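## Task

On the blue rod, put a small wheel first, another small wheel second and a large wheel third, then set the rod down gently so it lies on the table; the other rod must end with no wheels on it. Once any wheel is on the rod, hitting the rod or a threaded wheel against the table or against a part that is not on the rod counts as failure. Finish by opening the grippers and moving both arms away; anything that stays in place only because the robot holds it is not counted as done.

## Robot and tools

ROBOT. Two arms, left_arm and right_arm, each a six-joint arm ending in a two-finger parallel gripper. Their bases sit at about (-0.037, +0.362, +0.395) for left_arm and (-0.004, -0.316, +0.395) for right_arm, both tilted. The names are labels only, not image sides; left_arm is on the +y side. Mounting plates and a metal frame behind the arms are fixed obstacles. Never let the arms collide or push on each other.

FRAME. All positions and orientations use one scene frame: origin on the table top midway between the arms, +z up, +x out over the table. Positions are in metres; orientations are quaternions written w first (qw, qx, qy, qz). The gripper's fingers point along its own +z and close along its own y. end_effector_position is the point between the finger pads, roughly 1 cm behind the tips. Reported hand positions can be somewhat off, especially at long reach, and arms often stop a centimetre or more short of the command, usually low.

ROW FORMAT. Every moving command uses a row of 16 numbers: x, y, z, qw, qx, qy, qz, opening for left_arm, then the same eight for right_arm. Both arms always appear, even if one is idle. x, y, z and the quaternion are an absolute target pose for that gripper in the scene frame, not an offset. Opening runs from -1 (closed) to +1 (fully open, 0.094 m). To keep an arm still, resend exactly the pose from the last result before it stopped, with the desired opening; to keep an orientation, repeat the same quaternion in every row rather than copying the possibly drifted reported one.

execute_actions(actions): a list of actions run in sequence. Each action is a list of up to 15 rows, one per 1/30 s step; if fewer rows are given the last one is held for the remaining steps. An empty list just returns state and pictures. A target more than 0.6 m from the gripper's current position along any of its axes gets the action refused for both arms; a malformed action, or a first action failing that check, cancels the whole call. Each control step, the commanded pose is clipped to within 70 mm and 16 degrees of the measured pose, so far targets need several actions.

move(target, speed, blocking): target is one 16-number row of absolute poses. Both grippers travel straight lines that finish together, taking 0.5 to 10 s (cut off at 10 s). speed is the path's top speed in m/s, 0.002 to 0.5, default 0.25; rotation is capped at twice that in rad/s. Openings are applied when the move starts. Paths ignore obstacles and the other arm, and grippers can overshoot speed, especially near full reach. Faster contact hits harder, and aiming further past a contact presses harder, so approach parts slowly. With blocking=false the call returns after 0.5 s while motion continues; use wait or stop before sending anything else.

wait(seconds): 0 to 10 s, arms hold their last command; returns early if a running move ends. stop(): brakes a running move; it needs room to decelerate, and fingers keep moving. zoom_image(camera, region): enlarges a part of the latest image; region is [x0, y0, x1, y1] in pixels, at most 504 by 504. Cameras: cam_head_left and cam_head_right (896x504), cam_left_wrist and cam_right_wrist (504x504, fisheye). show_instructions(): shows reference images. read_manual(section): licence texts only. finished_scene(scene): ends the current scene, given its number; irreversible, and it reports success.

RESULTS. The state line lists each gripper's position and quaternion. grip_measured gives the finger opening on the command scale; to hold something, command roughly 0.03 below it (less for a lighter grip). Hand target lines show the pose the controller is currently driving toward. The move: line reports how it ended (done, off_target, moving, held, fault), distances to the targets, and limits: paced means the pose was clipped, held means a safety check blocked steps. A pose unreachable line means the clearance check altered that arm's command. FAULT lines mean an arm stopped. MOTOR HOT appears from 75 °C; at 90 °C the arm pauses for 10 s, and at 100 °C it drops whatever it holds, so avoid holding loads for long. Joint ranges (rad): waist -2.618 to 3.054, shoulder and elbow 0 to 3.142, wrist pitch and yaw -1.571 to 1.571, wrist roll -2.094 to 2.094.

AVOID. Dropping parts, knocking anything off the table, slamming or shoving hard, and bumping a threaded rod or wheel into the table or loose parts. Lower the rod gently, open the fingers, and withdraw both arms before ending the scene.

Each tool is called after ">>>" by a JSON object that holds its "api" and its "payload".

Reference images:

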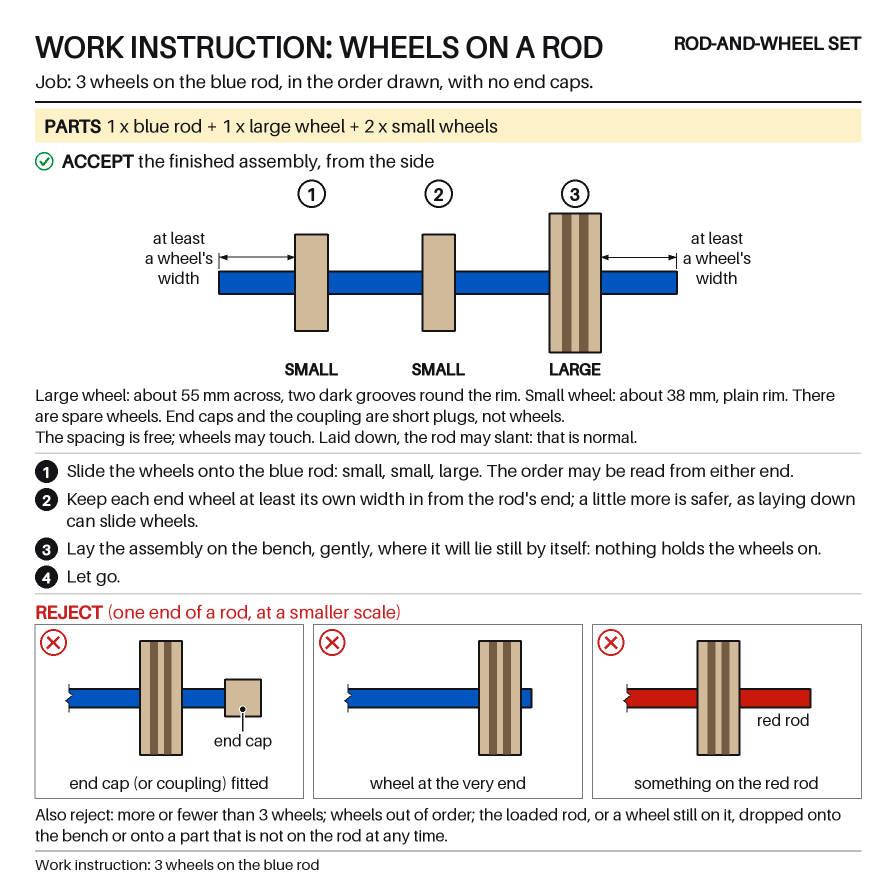

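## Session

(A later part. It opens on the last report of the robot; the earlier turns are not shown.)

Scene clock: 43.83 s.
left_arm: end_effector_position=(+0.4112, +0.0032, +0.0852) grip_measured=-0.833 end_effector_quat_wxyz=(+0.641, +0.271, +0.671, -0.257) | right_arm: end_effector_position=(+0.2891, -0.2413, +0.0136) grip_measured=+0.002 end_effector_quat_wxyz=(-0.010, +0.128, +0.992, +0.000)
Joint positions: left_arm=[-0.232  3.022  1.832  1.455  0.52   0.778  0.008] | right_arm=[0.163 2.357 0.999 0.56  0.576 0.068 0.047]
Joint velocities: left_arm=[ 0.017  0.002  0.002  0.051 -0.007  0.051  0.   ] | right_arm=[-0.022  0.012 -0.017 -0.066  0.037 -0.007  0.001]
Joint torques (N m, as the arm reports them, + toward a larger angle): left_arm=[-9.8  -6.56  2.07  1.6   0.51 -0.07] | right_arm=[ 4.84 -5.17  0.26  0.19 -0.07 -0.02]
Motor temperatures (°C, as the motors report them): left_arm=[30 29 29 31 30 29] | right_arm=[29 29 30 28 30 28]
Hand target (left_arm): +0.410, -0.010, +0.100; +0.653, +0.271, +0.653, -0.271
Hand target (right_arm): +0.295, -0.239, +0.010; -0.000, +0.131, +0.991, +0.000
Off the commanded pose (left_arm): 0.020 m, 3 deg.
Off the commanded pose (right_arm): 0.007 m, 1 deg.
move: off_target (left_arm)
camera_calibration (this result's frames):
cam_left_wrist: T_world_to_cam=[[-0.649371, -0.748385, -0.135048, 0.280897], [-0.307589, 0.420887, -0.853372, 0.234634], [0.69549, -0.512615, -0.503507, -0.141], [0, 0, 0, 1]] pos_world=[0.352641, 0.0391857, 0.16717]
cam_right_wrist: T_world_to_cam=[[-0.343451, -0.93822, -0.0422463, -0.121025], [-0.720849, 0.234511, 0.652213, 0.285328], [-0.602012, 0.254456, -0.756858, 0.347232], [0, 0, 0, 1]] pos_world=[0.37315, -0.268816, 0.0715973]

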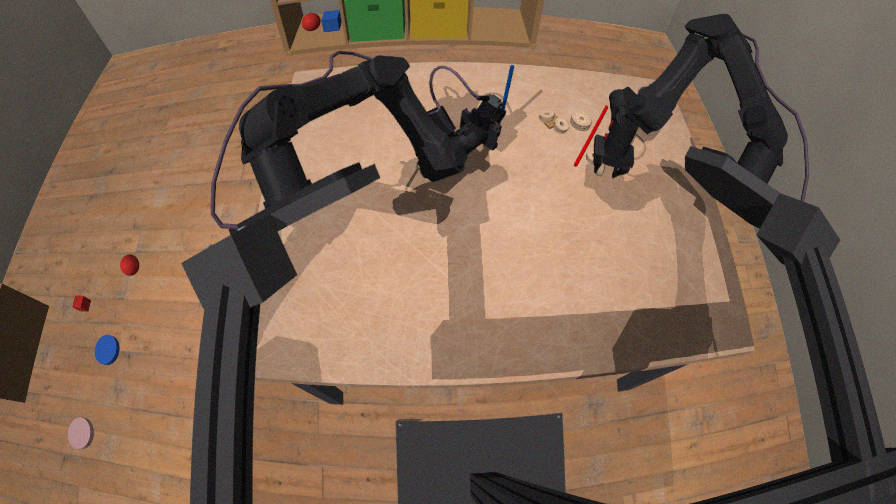

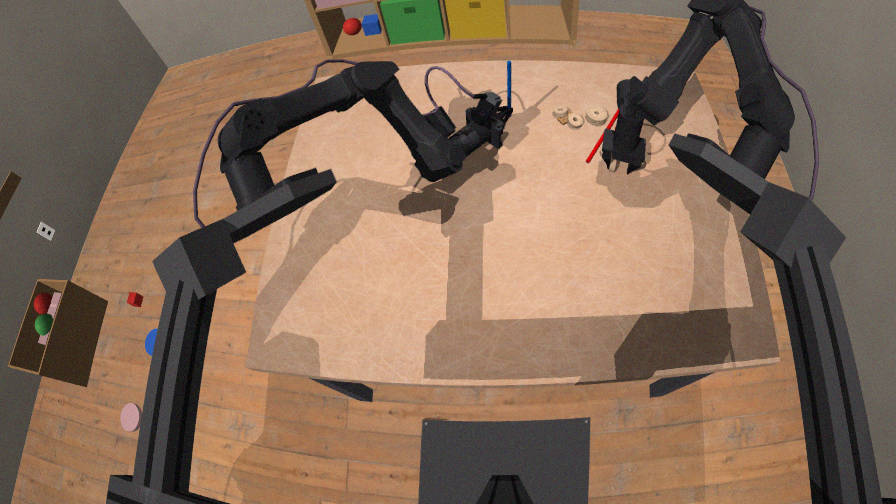

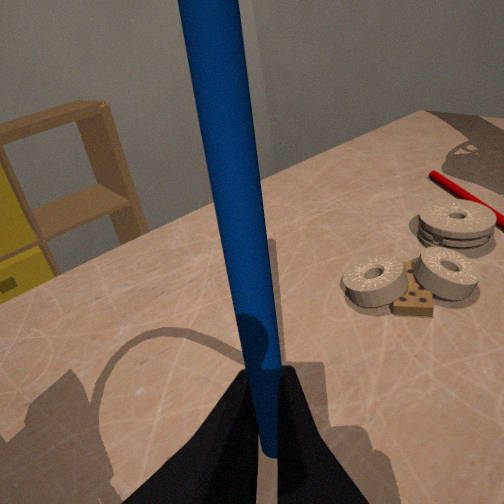

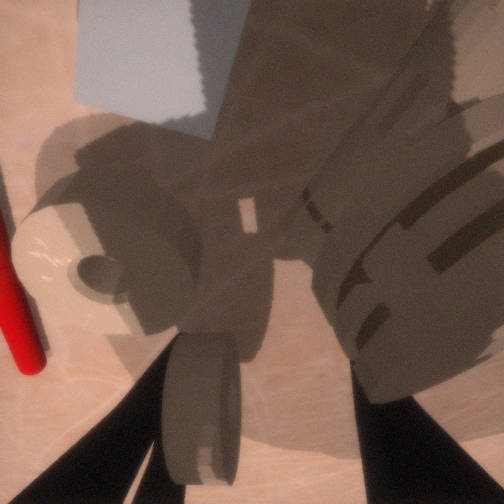

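>>> {"api": "move", "payload": {"target": [0.41,-0.01,0.10,0.6533,0.2706,0.6533,-0.2706,-0.9, 0.293,-0.245,0.09,0,0.1305,0.991,0,0.0], "speed": 0.05}}

Scene clock: 45.80 s.
left_arm: end_effector_position=(+0.4112, +0.0029, +0.0855) grip_measured=-0.833 end_effector_quat_wxyz=(+0.641, +0.271, +0.671, -0.257) | right_arm: end_effector_position=(+0.2970, -0.2491, +0.0818) grip_measured=+0.002 end_effector_quat_wxyz=(+0.004, +0.138, +0.990, -0.001)
Joint positions: left_arm=[-0.233  3.022  1.832  1.455  0.521  0.778  0.008] | right_arm=[0.261 2.113 0.812 0.489 0.645 0.155 0.047]
Joint velocities: left_arm=[ 0.017 -0.002 -0.012 -0.037  0.066  0.022  0.001] | right_arm=[-0.012 -0.032 -0.002 -0.022 -0.051 -0.007  0.001]
Joint torques (N m, as the arm reports them, + toward a larger angle): left_arm=[-9.62 -6.56  2.03  1.6   0.52 -0.07] | right_arm=[ 5.7  -7.17 -2.03 -0.16  0.14  0.02]
Motor temperatures (°C, as the motors report them): left_arm=[31 29 29 31 30 29] | right_arm=[29 29 30 28 30 28]
Hand target (left_arm): +0.410, -0.010, +0.100; +0.653, +0.271, +0.653, -0.271
Hand target (right_arm): +0.293, -0.246, +0.089; +0.001, +0.130, +0.991, -0.001
Off the commanded pose (left_arm): 0.019 m, 3 deg.
Off the commanded pose (right_arm): 0.010 m, 1 deg.
move: off_target (left_arm)
camera_calibration (this result's frames):
cam_left_wrist: T_world_to_cam=[[-0.649668, -0.748123, -0.135071, 0.280865], [-0.306659, 0.420473, -0.85391, 0.234645], [0.695624, -0.513337, -0.502586, -0.141043], [0, 0, 0, 1]] pos_world=[0.352537, 0.039057, 0.167417]
cam_right_wrist: T_world_to_cam=[[-0.361807, -0.931086, -0.0466389, -0.115194], [-0.733646, 0.253503, 0.630476, 0.258741], [-0.575204, 0.262327, -0.774807, 0.401044], [0, 0, 0, 1]] pos_world=[0.378828, -0.278052, 0.142229]

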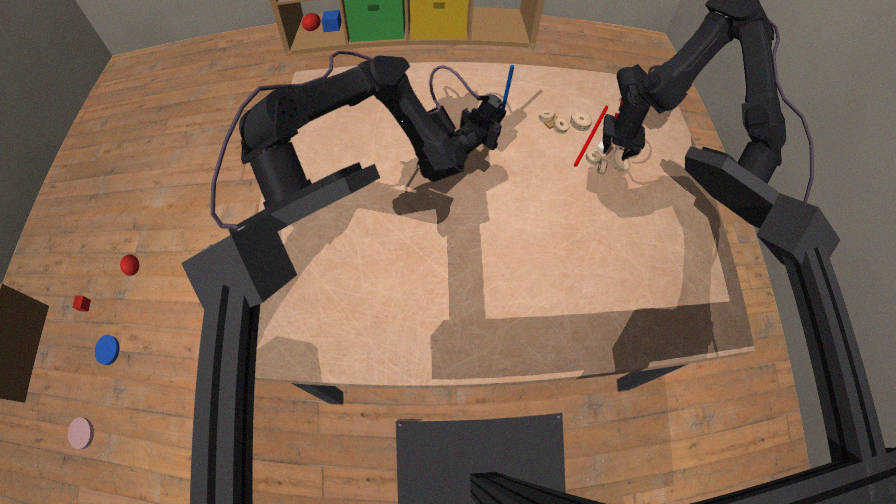

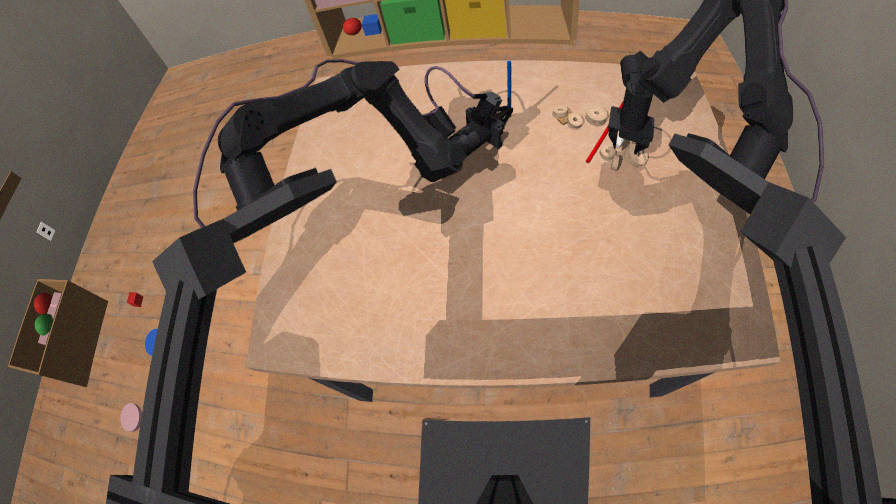

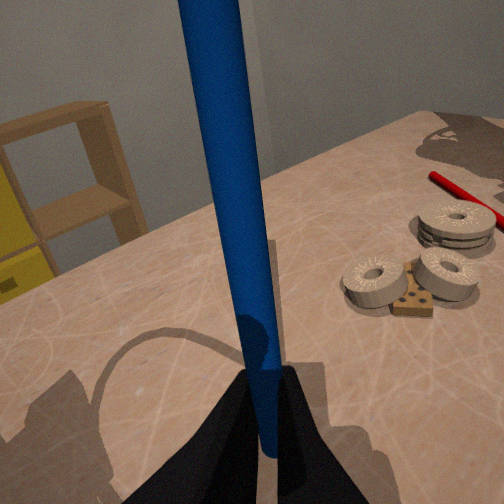

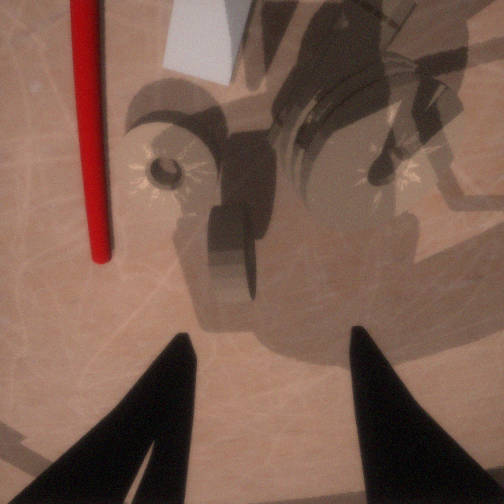

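>>> {"api": "move", "payload": {"target": [0.41,-0.01,0.10,0.6533,0.2706,0.6533,-0.2706,-0.9, 0.295,-0.228,0.065,0,-0.604,0.797,0,0.15], "speed": 0.25}}

Scene clock: 49.93 s.
left_arm: end_effector_position=(+0.4113, +0.0035, +0.0850) grip_measured=-0.833 end_effector_quat_wxyz=(+0.641, +0.271, +0.671, -0.257) | right_arm: end_effector_position=(+0.2898, -0.2370, +0.0650) grip_measured=+0.148 end_effector_quat_wxyz=(-0.010, -0.599, +0.801, +0.002)
Joint positions: left_arm=[-0.232  3.022  1.832  1.455  0.52   0.778  0.008] | right_arm=[ 0.261  2.203  0.871  0.488  0.653 -1.387  0.054]
Joint velocities: left_arm=[ 0.007  0.002 -0.012 -0.007 -0.022 -0.066 -0.   ] | right_arm=[ 0.002 -0.002 -0.007 -0.007 -0.037 -0.11   0.001]
Joint torques (N m, as the arm reports them, + toward a larger angle): left_arm=[-9.77 -6.55  1.99  1.6   0.51 -0.07] | right_arm=[ 5.94 -4.95  0.66  0.08  0.   -0.03]
Motor temperatures (°C, as the motors report them): left_arm=[31 29 29 31 30 29] | right_arm=[29 29 30 28 30 28]
Hand target (left_arm): +0.410, -0.010, +0.100; +0.653, +0.271, +0.653, -0.271
Hand target (right_arm): +0.295, -0.228, +0.065; +0.000, -0.604, +0.797, +0.000
Off the commanded pose (left_arm): 0.020 m, 3 deg.
Off the commanded pose (right_arm): 0.010 m, 1 deg.
move: off_target (left_arm)
camera_calibration (this result's frames):
cam_left_wrist: T_world_to_cam=[[-0.649045, -0.748598, -0.13543, 0.281101], [-0.307582, 0.421049, -0.853294, 0.234308], [0.695798, -0.51217, -0.503535, -0.1411], [0, 0, 0, 1]] pos_world=[0.352693, 0.0395095, 0.166954]
cam_right_wrist: T_world_to_cam=[[0.926392, -0.371708, -0.0602676, -0.347163], [-0.247176, -0.720988, 0.647364, -0.112082], [-0.284082, -0.584816, -0.759794, 0.0946104], [0, 0, 0, 1]] pos_world=[0.320782, -0.154523, 0.12352]

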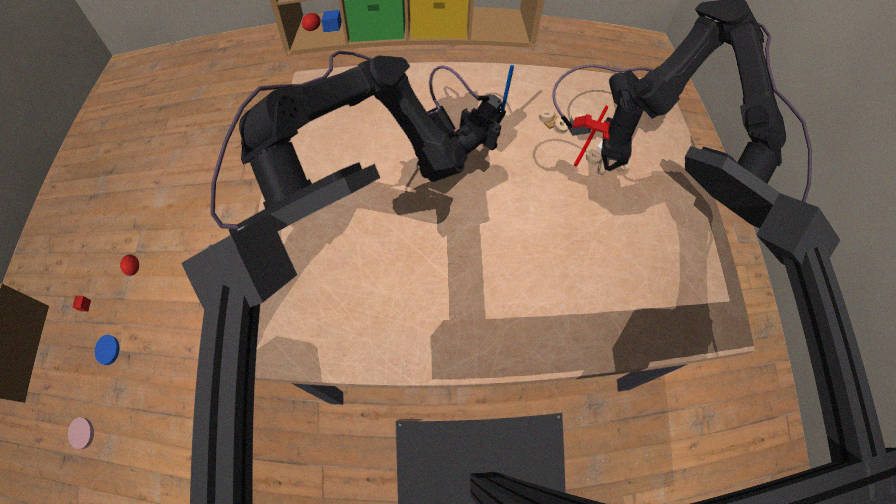

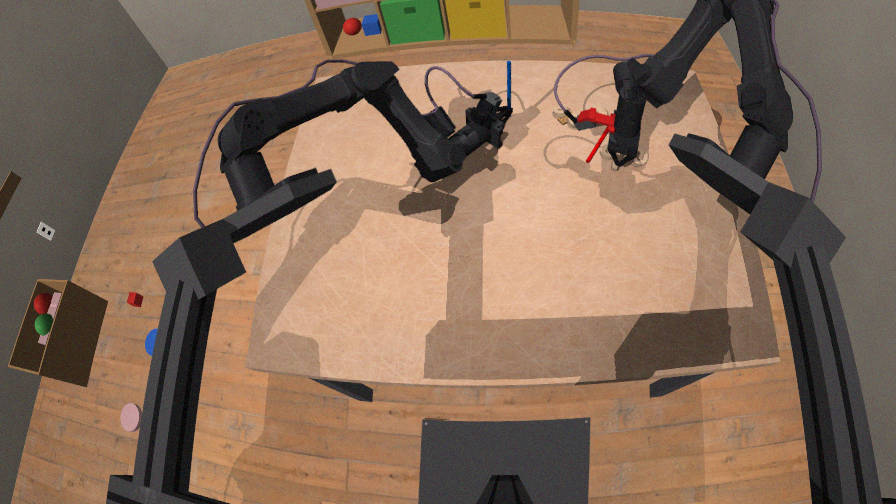

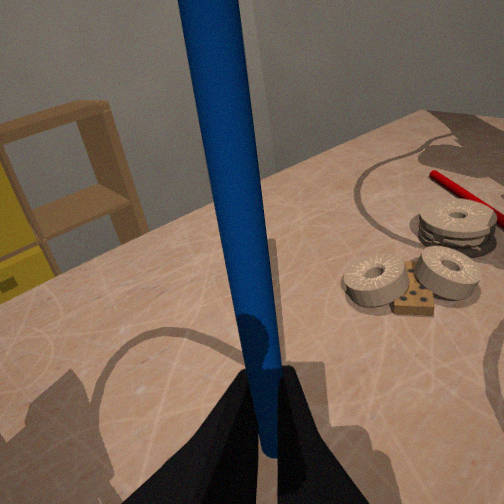

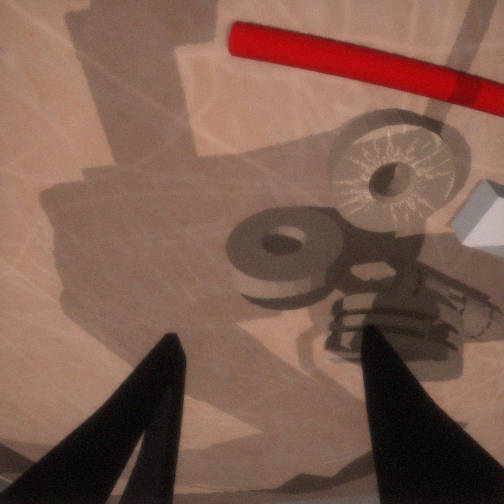

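>>> {"api": "move", "payload": {"target": [0.41,-0.01,0.10,0.6533,0.2706,0.6533,-0.2706,-0.9, 0.298,-0.235,0.048,0,-0.604,0.797,0,0.15], "speed": 0.05}}

Scene clock: 51.03 s.
left_arm: end_effector_position=(+0.4113, +0.0032, +0.0854) grip_measured=-0.833 end_effector_quat_wxyz=(+0.641, +0.271, +0.671, -0.257) | right_arm: end_effector_position=(+0.2939, -0.2400, +0.0516) grip_measured=+0.148 end_effector_quat_wxyz=(-0.010, -0.604, +0.797, -0.002)
Joint positions: left_arm=[-0.232  3.022  1.832  1.455  0.52   0.778  0.008] | right_arm=[ 0.235  2.241  0.91   0.508  0.642 -1.429  0.054]
Joint velocities: left_arm=[ 0.007 -0.007 -0.012 -0.022  0.007  0.022 -0.   ] | right_arm=[ 0.012 -0.027 -0.002 -0.051  0.007 -0.007  0.001]
Joint torques (N m, as the arm reports them, + toward a larger angle): left_arm=[-9.76 -6.55  1.99  1.61  0.52 -0.07] | right_arm=[ 4.83 -4.98  0.81  0.11 -0.12 -0.05]
Motor temperatures (°C, as the motors report them): left_arm=[31 29 29 31 30 29] | right_arm=[29 29 30 28 30 28]
Hand target (left_arm): +0.410, -0.010, +0.100; +0.653, +0.271, +0.653, -0.271
Hand target (right_arm): +0.298, -0.235, +0.048; -0.000, -0.604, +0.797, +0.000
Off the commanded pose (left_arm): 0.020 m, 3 deg.
Off the commanded pose (right_arm): 0.007 m, 1 deg.
move: off_target (left_arm)
camera_calibration (this result's frames):
cam_left_wrist: T_world_to_cam=[[-0.649132, -0.748529, -0.135395, 0.280922], [-0.306977, 0.420635, -0.853716, 0.234556], [0.695983, -0.512612, -0.502829, -0.14119], [0, 0, 0, 1]] pos_world=[0.352625, 0.0392408, 0.167285]
cam_right_wrist: T_world_to_cam=[[0.931738, -0.35917, -0.0535001, -0.351775], [-0.240045, -0.719743, 0.651421, -0.10655], [-0.272477, -0.594111, -0.756828, 0.0780779], [0, 0, 0, 1]] pos_world=[0.323459, -0.156648, 0.10968]

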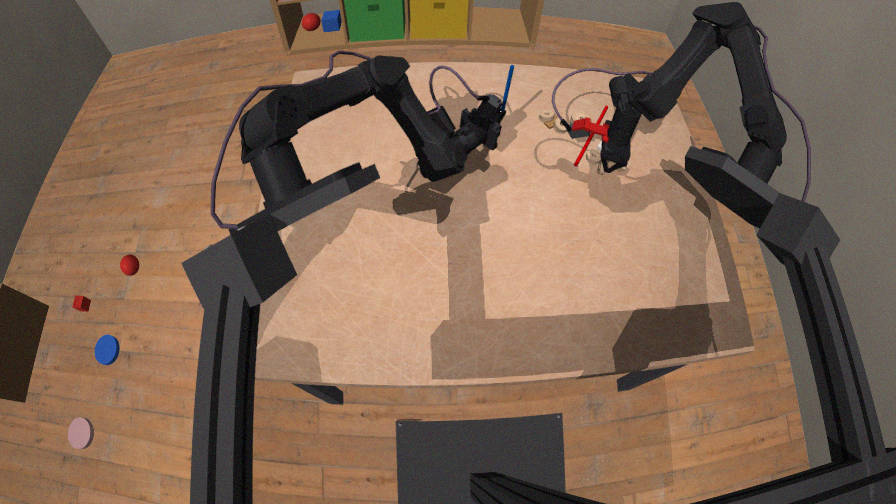

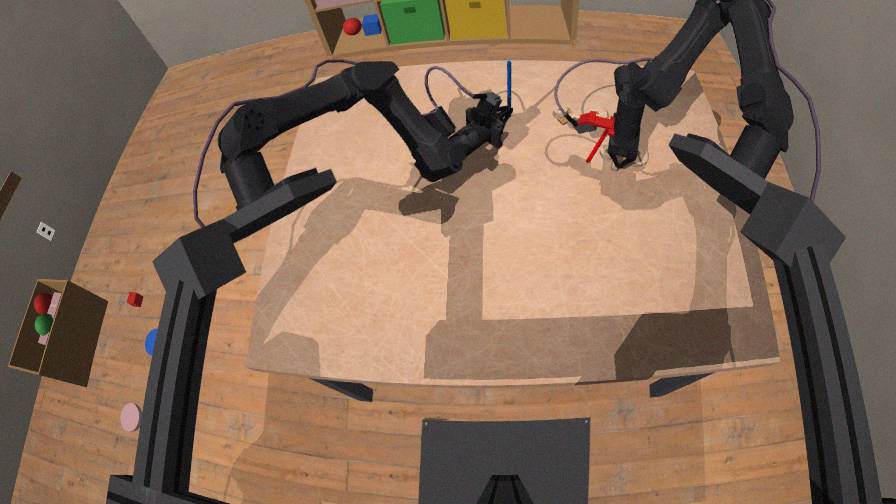

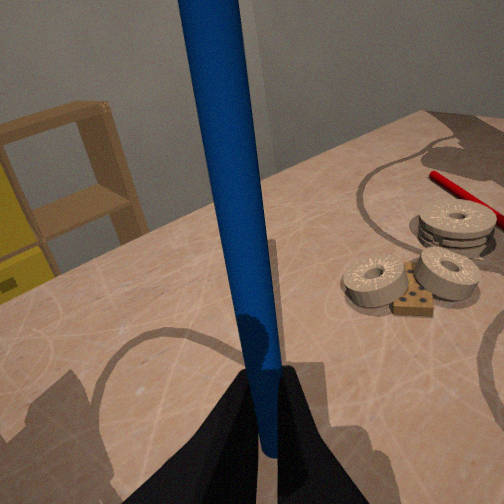

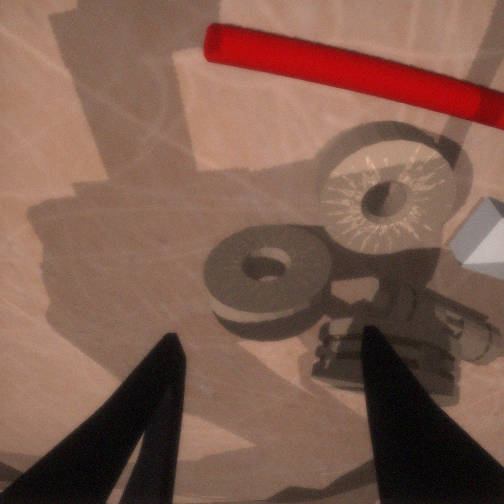

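>>> {"api": "move", "payload": {"target": [0.41,-0.01,0.10,0.6533,0.2706,0.6533,-0.2706,-0.9, 0.297,-0.235,0.020,0,-0.604,0.797,0,0.15], "speed": 0.04}}

>>> {"api": "move", "payload": {"target": [0.41,-0.01,0.10,0.6533,0.2706,0.6533,-0.2706,-0.9, 0.297,-0.235,0.020,0,-0.604,0.797,0,-0.25]}}

Scene clock: 52.47 s.
left_arm: end_effector_position=(+0.4112, +0.0032, +0.0854) grip_measured=-0.833 end_effector_quat_wxyz=(+0.641, +0.271, +0.671, -0.257) | right_arm: end_effector_position=(+0.2933, -0.2398, +0.0238) grip_measured=+0.148 end_effector_quat_wxyz=(-0.010, -0.604, +0.797, -0.002)
Joint positions: left_arm=[-0.232  3.022  1.832  1.455  0.521  0.778  0.008] | right_arm=[ 0.19   2.332  0.985  0.548  0.611 -1.468  0.054]
Joint velocities: left_arm=[-0.007 -0.002 -0.007  0.051 -0.007 -0.051 -0.   ] | right_arm=[-0.002 -0.007 -0.012 -0.051  0.007  0.081 -0.   ]
Joint torques (N m, as the arm reports them, + toward a larger angle): left_arm=[-9.75 -6.58  2.03  1.6   0.51 -0.06] | right_arm=[ 4.91 -5.12  0.44  0.12 -0.21  0.01]
Motor temperatures (°C, as the motors report them): left_arm=[31 29 29 31 30 29] | right_arm=[29 29 30 28 30 28]
Hand target (left_arm): +0.410, -0.010, +0.100; +0.653, +0.271, +0.653, -0.271
Hand target (right_arm): +0.297, -0.234, +0.020; +0.000, -0.604, +0.797, +0.000
Off the commanded pose (left_arm): 0.020 m, 3 deg.
Off the commanded pose (right_arm): 0.007 m, 1 deg.
move: off_target (left_arm)
camera_calibration (this result's frames):
cam_left_wrist: T_world_to_cam=[[-0.649311, -0.748378, -0.135369, 0.280952], [-0.306706, 0.420553, -0.853854, 0.234502], [0.695936, -0.512899, -0.502602, -0.141161], [0, 0, 0, 1]] pos_world=[0.352587, 0.0392361, 0.167315]
cam_right_wrist: T_world_to_cam=[[0.931455, -0.359837, -0.0539416, -0.352726], [-0.240312, -0.719703, 0.651366, -0.0883435], [-0.273207, -0.593755, -0.756844, 0.0572585], [0, 0, 0, 1]] pos_world=[0.322961, -0.156507, 0.0818531]

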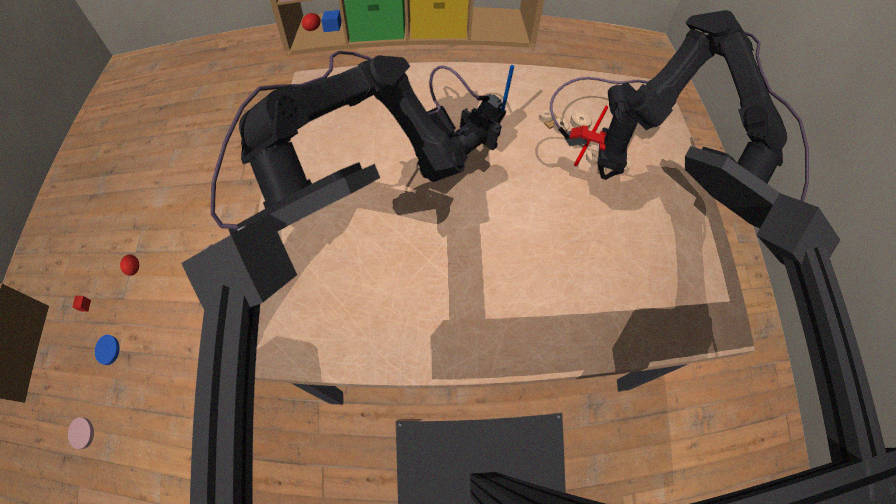

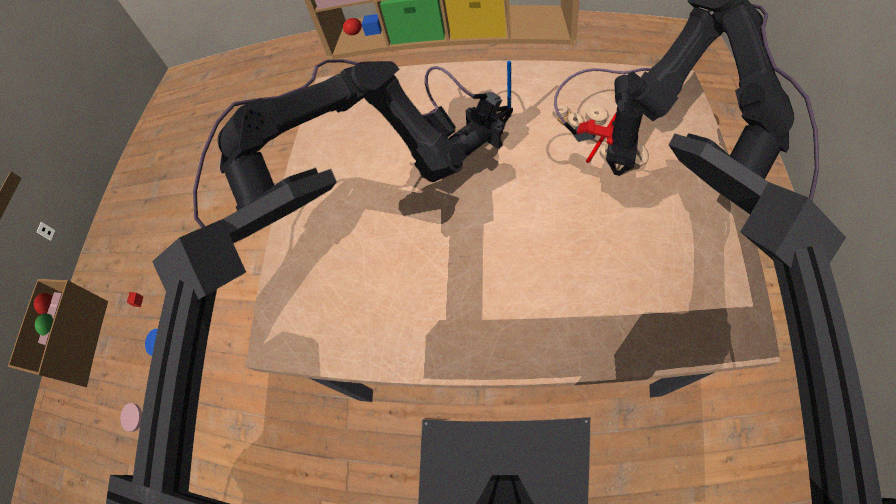

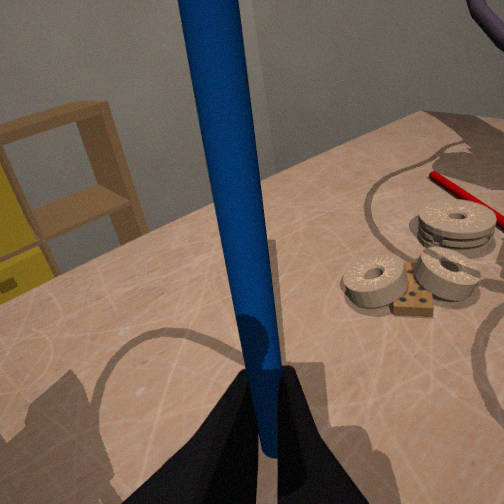

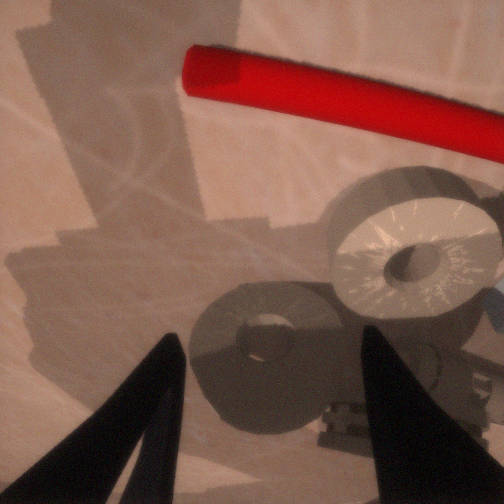

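Scene clock: 53.23 s.
left_arm: end_effector_position=(+0.4112, +0.0030, +0.0856) grip_measured=-0.833 end_effector_quat_wxyz=(+0.641, +0.271, +0.670, -0.257) | right_arm: end_effector_position=(+0.2937, -0.2396, +0.0238) grip_measured=-0.198 end_effector_quat_wxyz=(-0.009, -0.604, +0.797, -0.002)
Joint positions: left_arm=[-0.233  3.022  1.832  1.455  0.521  0.778  0.008] | right_arm=[ 0.19   2.332  0.985  0.55   0.61  -1.47   0.038]
Joint velocities: left_arm=[ 0.007 -0.027  0.012  0.066 -0.007  0.007 -0.   ] | right_arm=[-0.007 -0.007 -0.017  0.007 -0.051 -0.066 -0.   ]
Joint torques (N m, as the arm reports them, + toward a larger angle): left_arm=[-9.79 -6.55  2.04  1.59  0.51 -0.07] | right_arm=[ 4.74 -5.03  0.26  0.13 -0.13 -0.03]
Motor temperatures (°C, as the motors report them): left_arm=[31 29 29 31 30 29] | right_arm=[29 29 30 28 30 28]
Hand target (left_arm): +0.410, -0.010, +0.100; +0.653, +0.271, +0.653, -0.271
Hand target (right_arm): +0.297, -0.235, +0.020; -0.000, -0.604, +0.797, -0.000
Off the commanded pose (left_arm): 0.019 m, 3 deg.
Off the commanded pose (right_arm): 0.007 m, 1 deg.
move: off_target (left_arm)
camera_calibration (this result's frames):
cam_left_wrist: T_world_to_cam=[[-0.649459, -0.74827, -0.135258, 0.280863], [-0.306489, 0.420388, -0.854013, 0.234633], [0.695893, -0.513192, -0.502361, -0.141152], [0, 0, 0, 1]] pos_world=[0.352548, 0.0390869, 0.167459]
cam_right_wrist: T_world_to_cam=[[0.931844, -0.359019, -0.0526491, -0.353039], [-0.240837, -0.720469, 0.650324, -0.0881428], [-0.271411, -0.593321, -0.75783, 0.0570505], [0, 0, 0, 1]] pos_world=[0.323234, -0.156403, 0.0819688]

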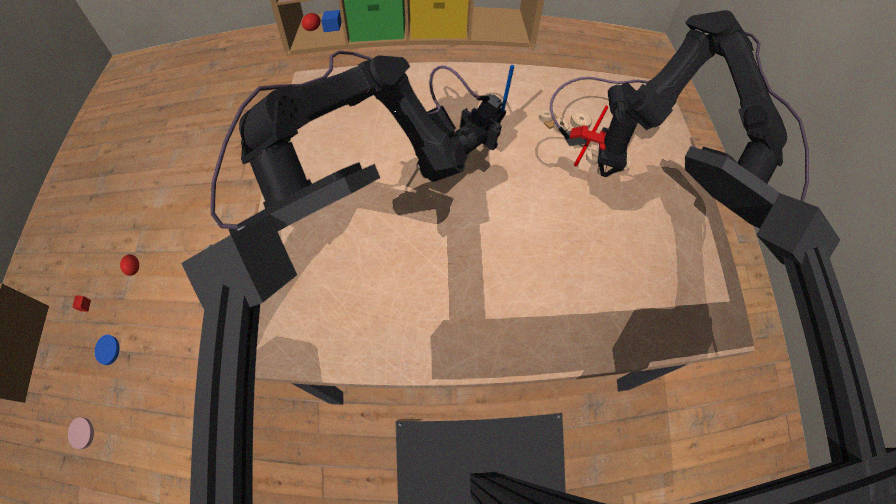

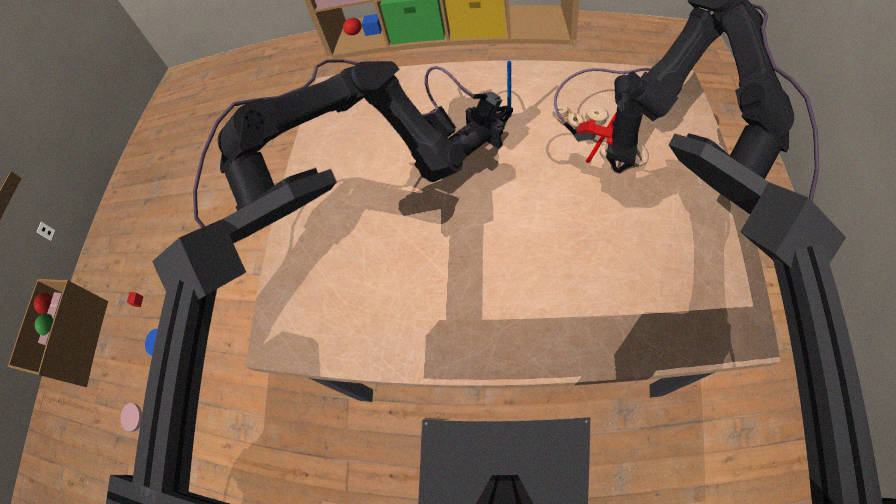

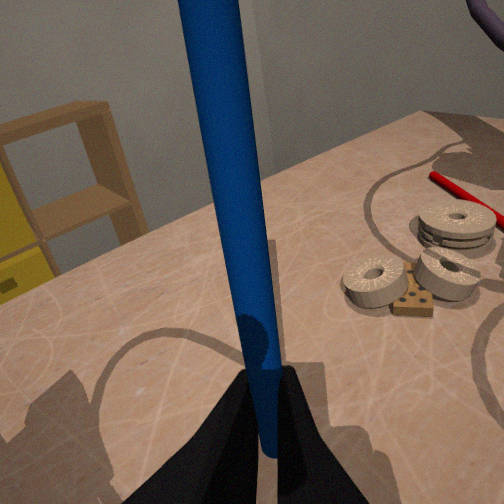

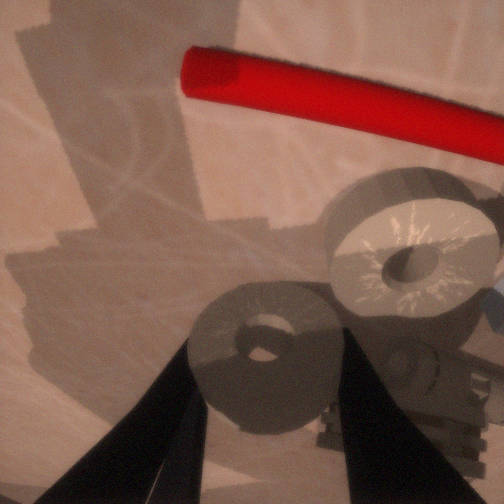

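>>> {"api": "move", "payload": {"target": [0.48,-0.03,0.10,0.6533,0.2706,0.6533,-0.2706,-0.9, 0.32,-0.2,0.2,0,-0.604,0.797,0,-0.25]}}

>>> {"api": "move", "payload": {"target": [0.48,-0.03,0.10,0.6533,0.2706,0.6533,-0.2706,-0.9, 0.47,0.01,0.30,0.6533,-0.2706,0.6533,0.2706,-0.25]}}

Scene clock: 55.07 s.
left_arm: end_effector_position=(+0.4791, -0.0167, +0.0878) grip_measured=-0.833 end_effector_quat_wxyz=(+0.645, +0.269, +0.666, -0.260) | right_arm: end_effector_position=(+0.3132, -0.2057, +0.1934) grip_measured=-0.198 end_effector_quat_wxyz=(-0.005, -0.605, +0.796, -0.001)
Joint positions: left_arm=[-0.255  3.073  2.19   1.155  0.511  0.778  0.008] | right_arm=[ 0.599  1.893  0.865 -0.064  0.849 -1.033  0.038]
Joint velocities: left_arm=[-0.012  0.007  0.007 -0.022 -0.095 -0.022  0.   ] | right_arm=[-0.007 -0.012  0.002 -0.037 -0.022 -0.051 -0.001]
Joint torques (N m, as the arm reports them, + toward a larger angle): left_arm=[-10.58  -7.81   4.04   1.35   0.44   0.  ] | right_arm=[ 6.19 -5.84  3.57 -0.31  0.01  0.03]
Motor temperatures (°C, as the motors report them): left_arm=[31 29 29 31 30 29] | right_arm=[29 29 30 28 30 28]
Hand target (left_arm): +0.479, -0.030, +0.101; +0.653, +0.271, +0.653, -0.270
Hand target (right_arm): +0.319, -0.202, +0.198; +0.000, -0.605, +0.796, -0.003
Off the commanded pose (left_arm): 0.018 m, 2 deg.
Off the commanded pose (right_arm): 0.011 m, 1 deg.
move: off_target (left_arm, right_arm)
camera_calibration (this result's frames):
cam_left_wrist: T_world_to_cam=[[-0.649454, -0.748678, -0.133009, 0.310308], [-0.297711, 0.411308, -0.861506, 0.261908], [0.699698, -0.51991, -0.490016, -0.200395], [0, 0, 0, 1]] pos_world=[0.419719, 0.0204083, 0.168712]
cam_right_wrist: T_world_to_cam=[[0.932941, -0.356552, -0.0499193, -0.350401], [-0.242316, -0.724393, 0.645397, -0.168673], [-0.266279, -0.590021, -0.762214, 0.210911], [0, 0, 0, 1]] pos_world=[0.342192, -0.122679, 0.252129]

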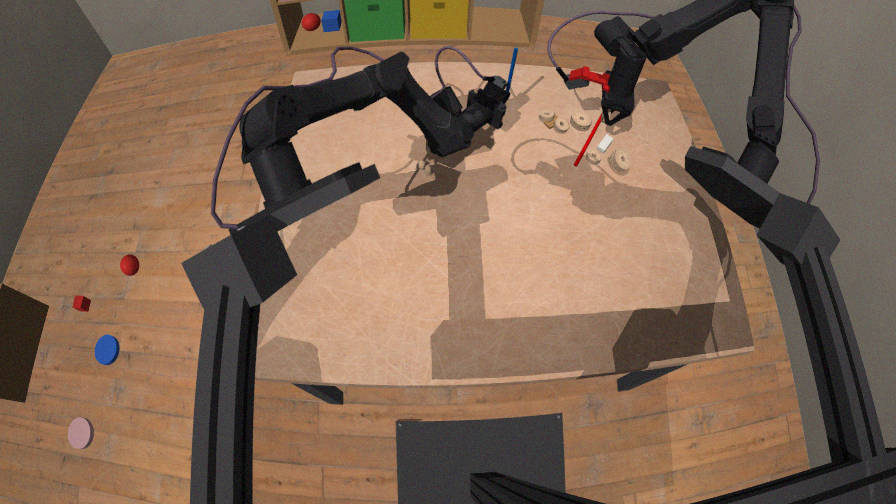

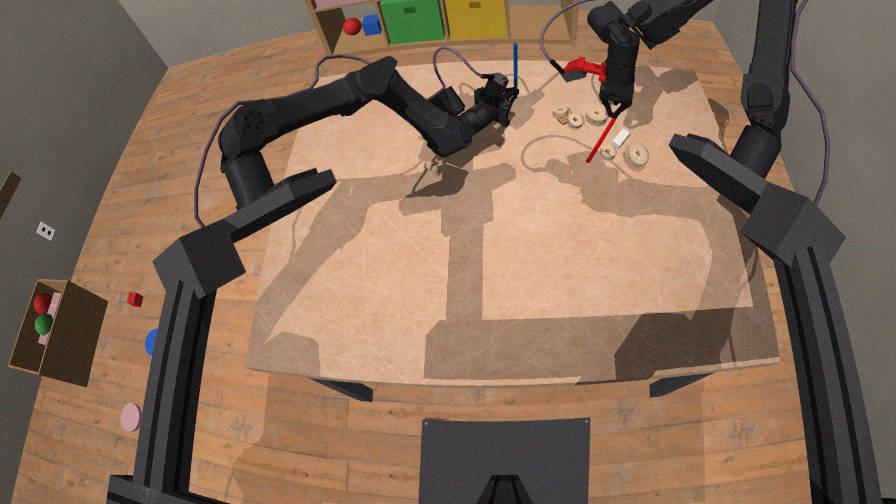

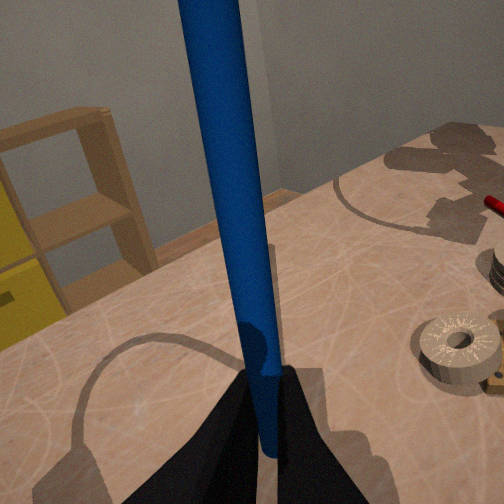

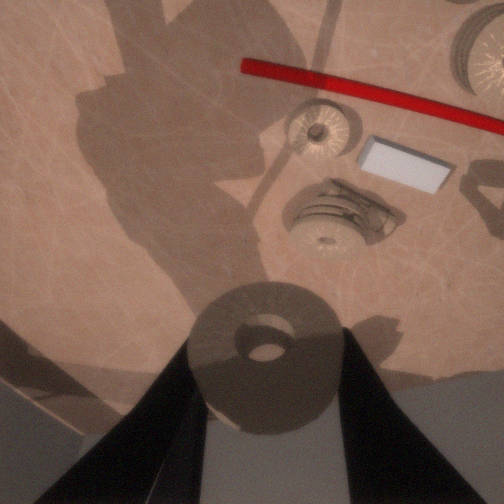

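Scene clock: 59.00 s.
left_arm: end_effector_position=(+0.4801, -0.0134, +0.0842) grip_measured=-0.833 end_effector_quat_wxyz=(+0.643, +0.268, +0.670, -0.256) | right_arm: end_effector_position=(+0.4670, +0.0056, +0.2928) grip_measured=-0.198 end_effector_quat_wxyz=(+0.643, -0.273, +0.668, +0.256)
Joint positions: left_arm=[-0.249  3.073  2.19   1.154  0.504  0.778  0.008] | right_arm=[ 0.594  2.479  1.098  1.452 -0.303 -0.927  0.038]
Joint velocities: left_arm=[ 0.002 -0.002  0.002  0.022 -0.051 -0.022  0.   ] | right_arm=[ 0.002 -0.012 -0.007  0.051 -0.007 -0.007  0.   ]
Joint torques (N m, as the arm reports them, + toward a larger angle): left_arm=[-10.79  -7.81   4.26   1.39   0.49   0.  ] | right_arm=[ 8.3  -5.81  3.03  1.23 -0.74  0.12]
Motor temperatures (°C, as the motors report them): left_arm=[31 29 29 31 30 29] | right_arm=[29 29 30 28 30 28]
Hand target (left_arm): +0.479, -0.029, +0.100; +0.653, +0.271, +0.654, -0.271
Hand target (right_arm): +0.468, +0.011, +0.302; +0.656, -0.270, +0.654, +0.263
Off the commanded pose (left_arm): 0.023 m, 3 deg.
Off the commanded pose (right_arm): 0.009 m, 3 deg.
move: off_target (left_arm, right_arm)
camera_calibration (this result's frames):
cam_left_wrist: T_world_to_cam=[[-0.644991, -0.752299, -0.134283, 0.310832], [-0.306317, 0.4155, -0.856463, 0.261518], [0.700111, -0.511278, -0.498436, -0.200496], [0, 0, 0, 1]] pos_world=[0.420961, 0.0226687, 0.165786]
cam_right_wrist: T_world_to_cam=[[0.721977, -0.686607, -0.0855559, -0.302766], [-0.505228, -0.438647, -0.743191, 0.485262], [0.472752, 0.579792, -0.663586, 0.0717583], [0, 0, 0, 1]] pos_world=[0.429834, -0.0366275, 0.382357]

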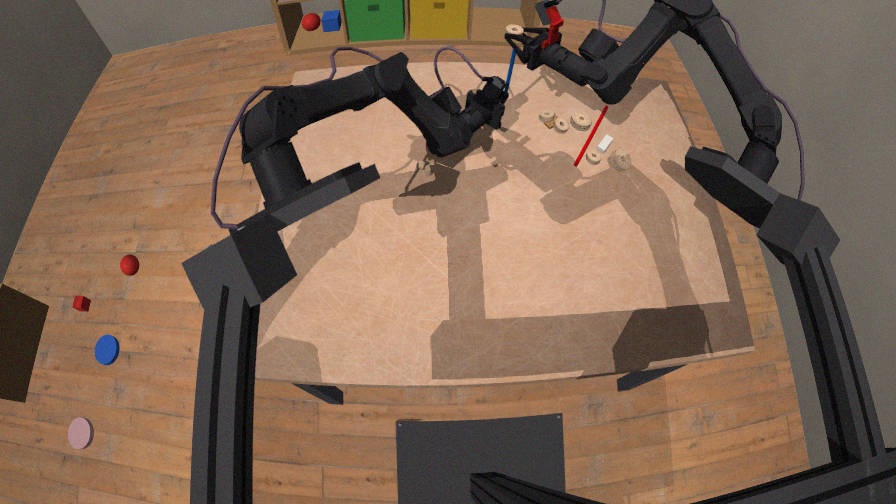

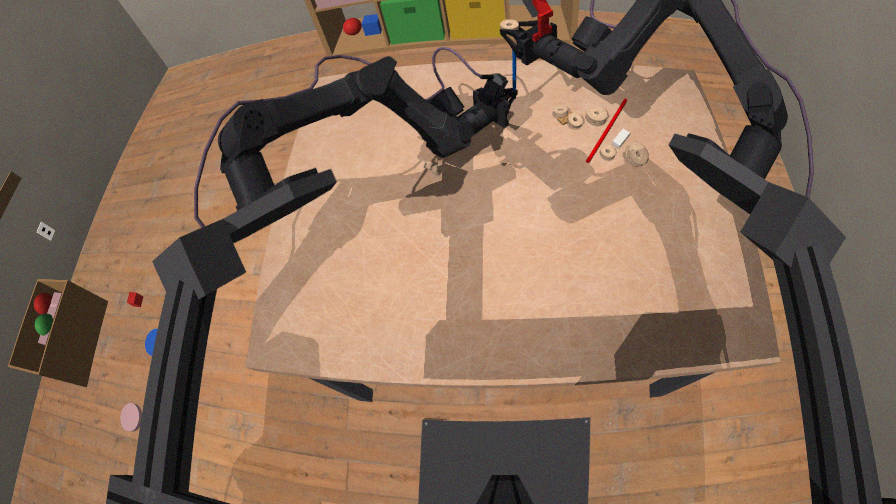

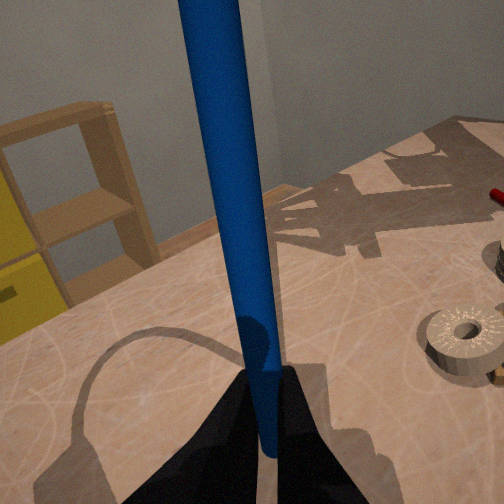

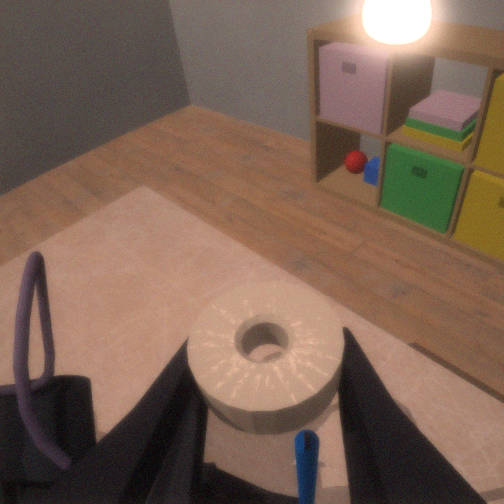

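>>> {"api": "move", "payload": {"target": [0.48,-0.03,0.10,0.6533,0.2706,0.6533,-0.2706,-0.9, 0.474,0.001,0.285,0.6533,-0.2706,0.6533,0.2706,-0.25], "speed": 0.05}}

Scene clock: 60.03 s.
left_arm: end_effector_position=(+0.4800, -0.0143, +0.0848) grip_measured=-0.833 end_effector_quat_wxyz=(+0.643, +0.268, +0.670, -0.257) | right_arm: end_effector_position=(+0.4778, -0.0085, +0.2817) grip_measured=-0.198 end_effector_quat_wxyz=(+0.651, -0.267, +0.663, +0.255)
Joint positions: left_arm=[-0.251  3.073  2.19   1.153  0.502  0.778  0.008] | right_arm=[ 0.544  2.479  1.121  1.452 -0.362 -0.915  0.038]
Joint velocities: left_arm=[-0.017  0.002  0.002  0.022 -0.051  0.007  0.001] | right_arm=[-0.017 -0.002 -0.002 -0.066  0.007  0.022  0.001]
Joint torques (N m, as the arm reports them, + toward a larger angle): left_arm=[-10.63  -7.78   4.3    1.37   0.52   0.01] | right_arm=[ 7.76 -5.7   2.79  0.93 -0.73  0.  ]
Motor temperatures (°C, as the motors report them): left_arm=[31 29 29 31 30 29] | right_arm=[29 29 30 28 30 28]
Hand target (left_arm): +0.479, -0.029, +0.100; +0.653, +0.271, +0.654, -0.271
Hand target (right_arm): +0.474, +0.001, +0.285; +0.653, -0.270, +0.654, +0.271
Off the commanded pose (left_arm): 0.022 m, 3 deg.
Off the commanded pose (right_arm): 0.011 m, 2 deg.
move: off_target (left_arm, right_arm)
camera_calibration (this result's frames):
cam_left_wrist: T_world_to_cam=[[-0.64505, -0.752359, -0.133664, 0.310185], [-0.306765, 0.41517, -0.856463, 0.262563], [0.699861, -0.511458, -0.498603, -0.200456], [0, 0, 0, 1]] pos_world=[0.420921, 0.0218374, 0.166389]
cam_right_wrist: T_world_to_cam=[[0.715684, -0.693192, -0.0853283, -0.318299], [-0.500043, -0.423269, -0.755513, 0.477396], [0.487599, 0.583377, -0.649553, 0.0564818], [0, 0, 0, 1]] pos_world=[0.43898, -0.0515255, 0.370207]

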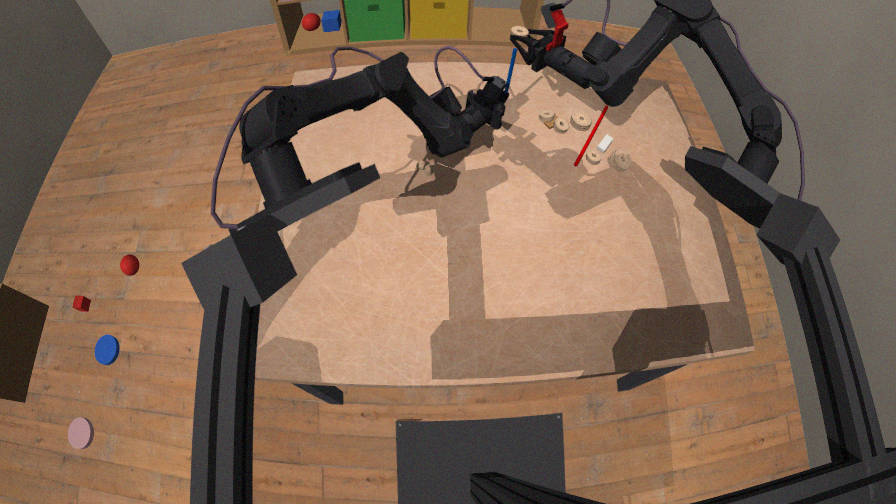

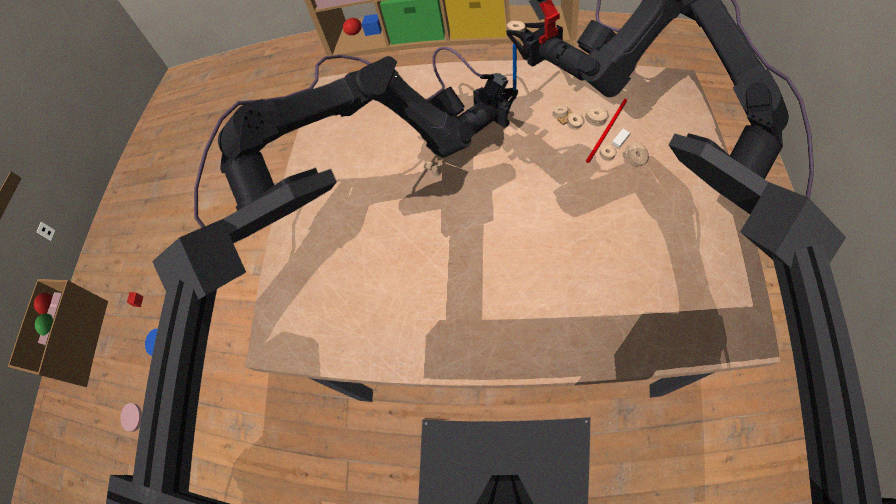

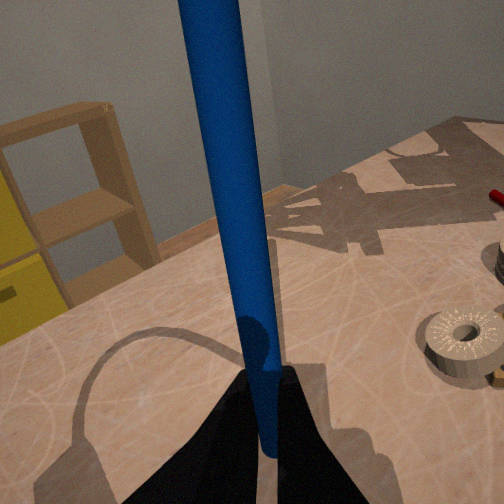

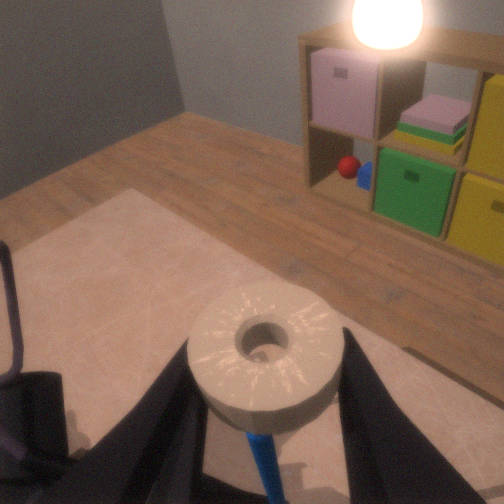

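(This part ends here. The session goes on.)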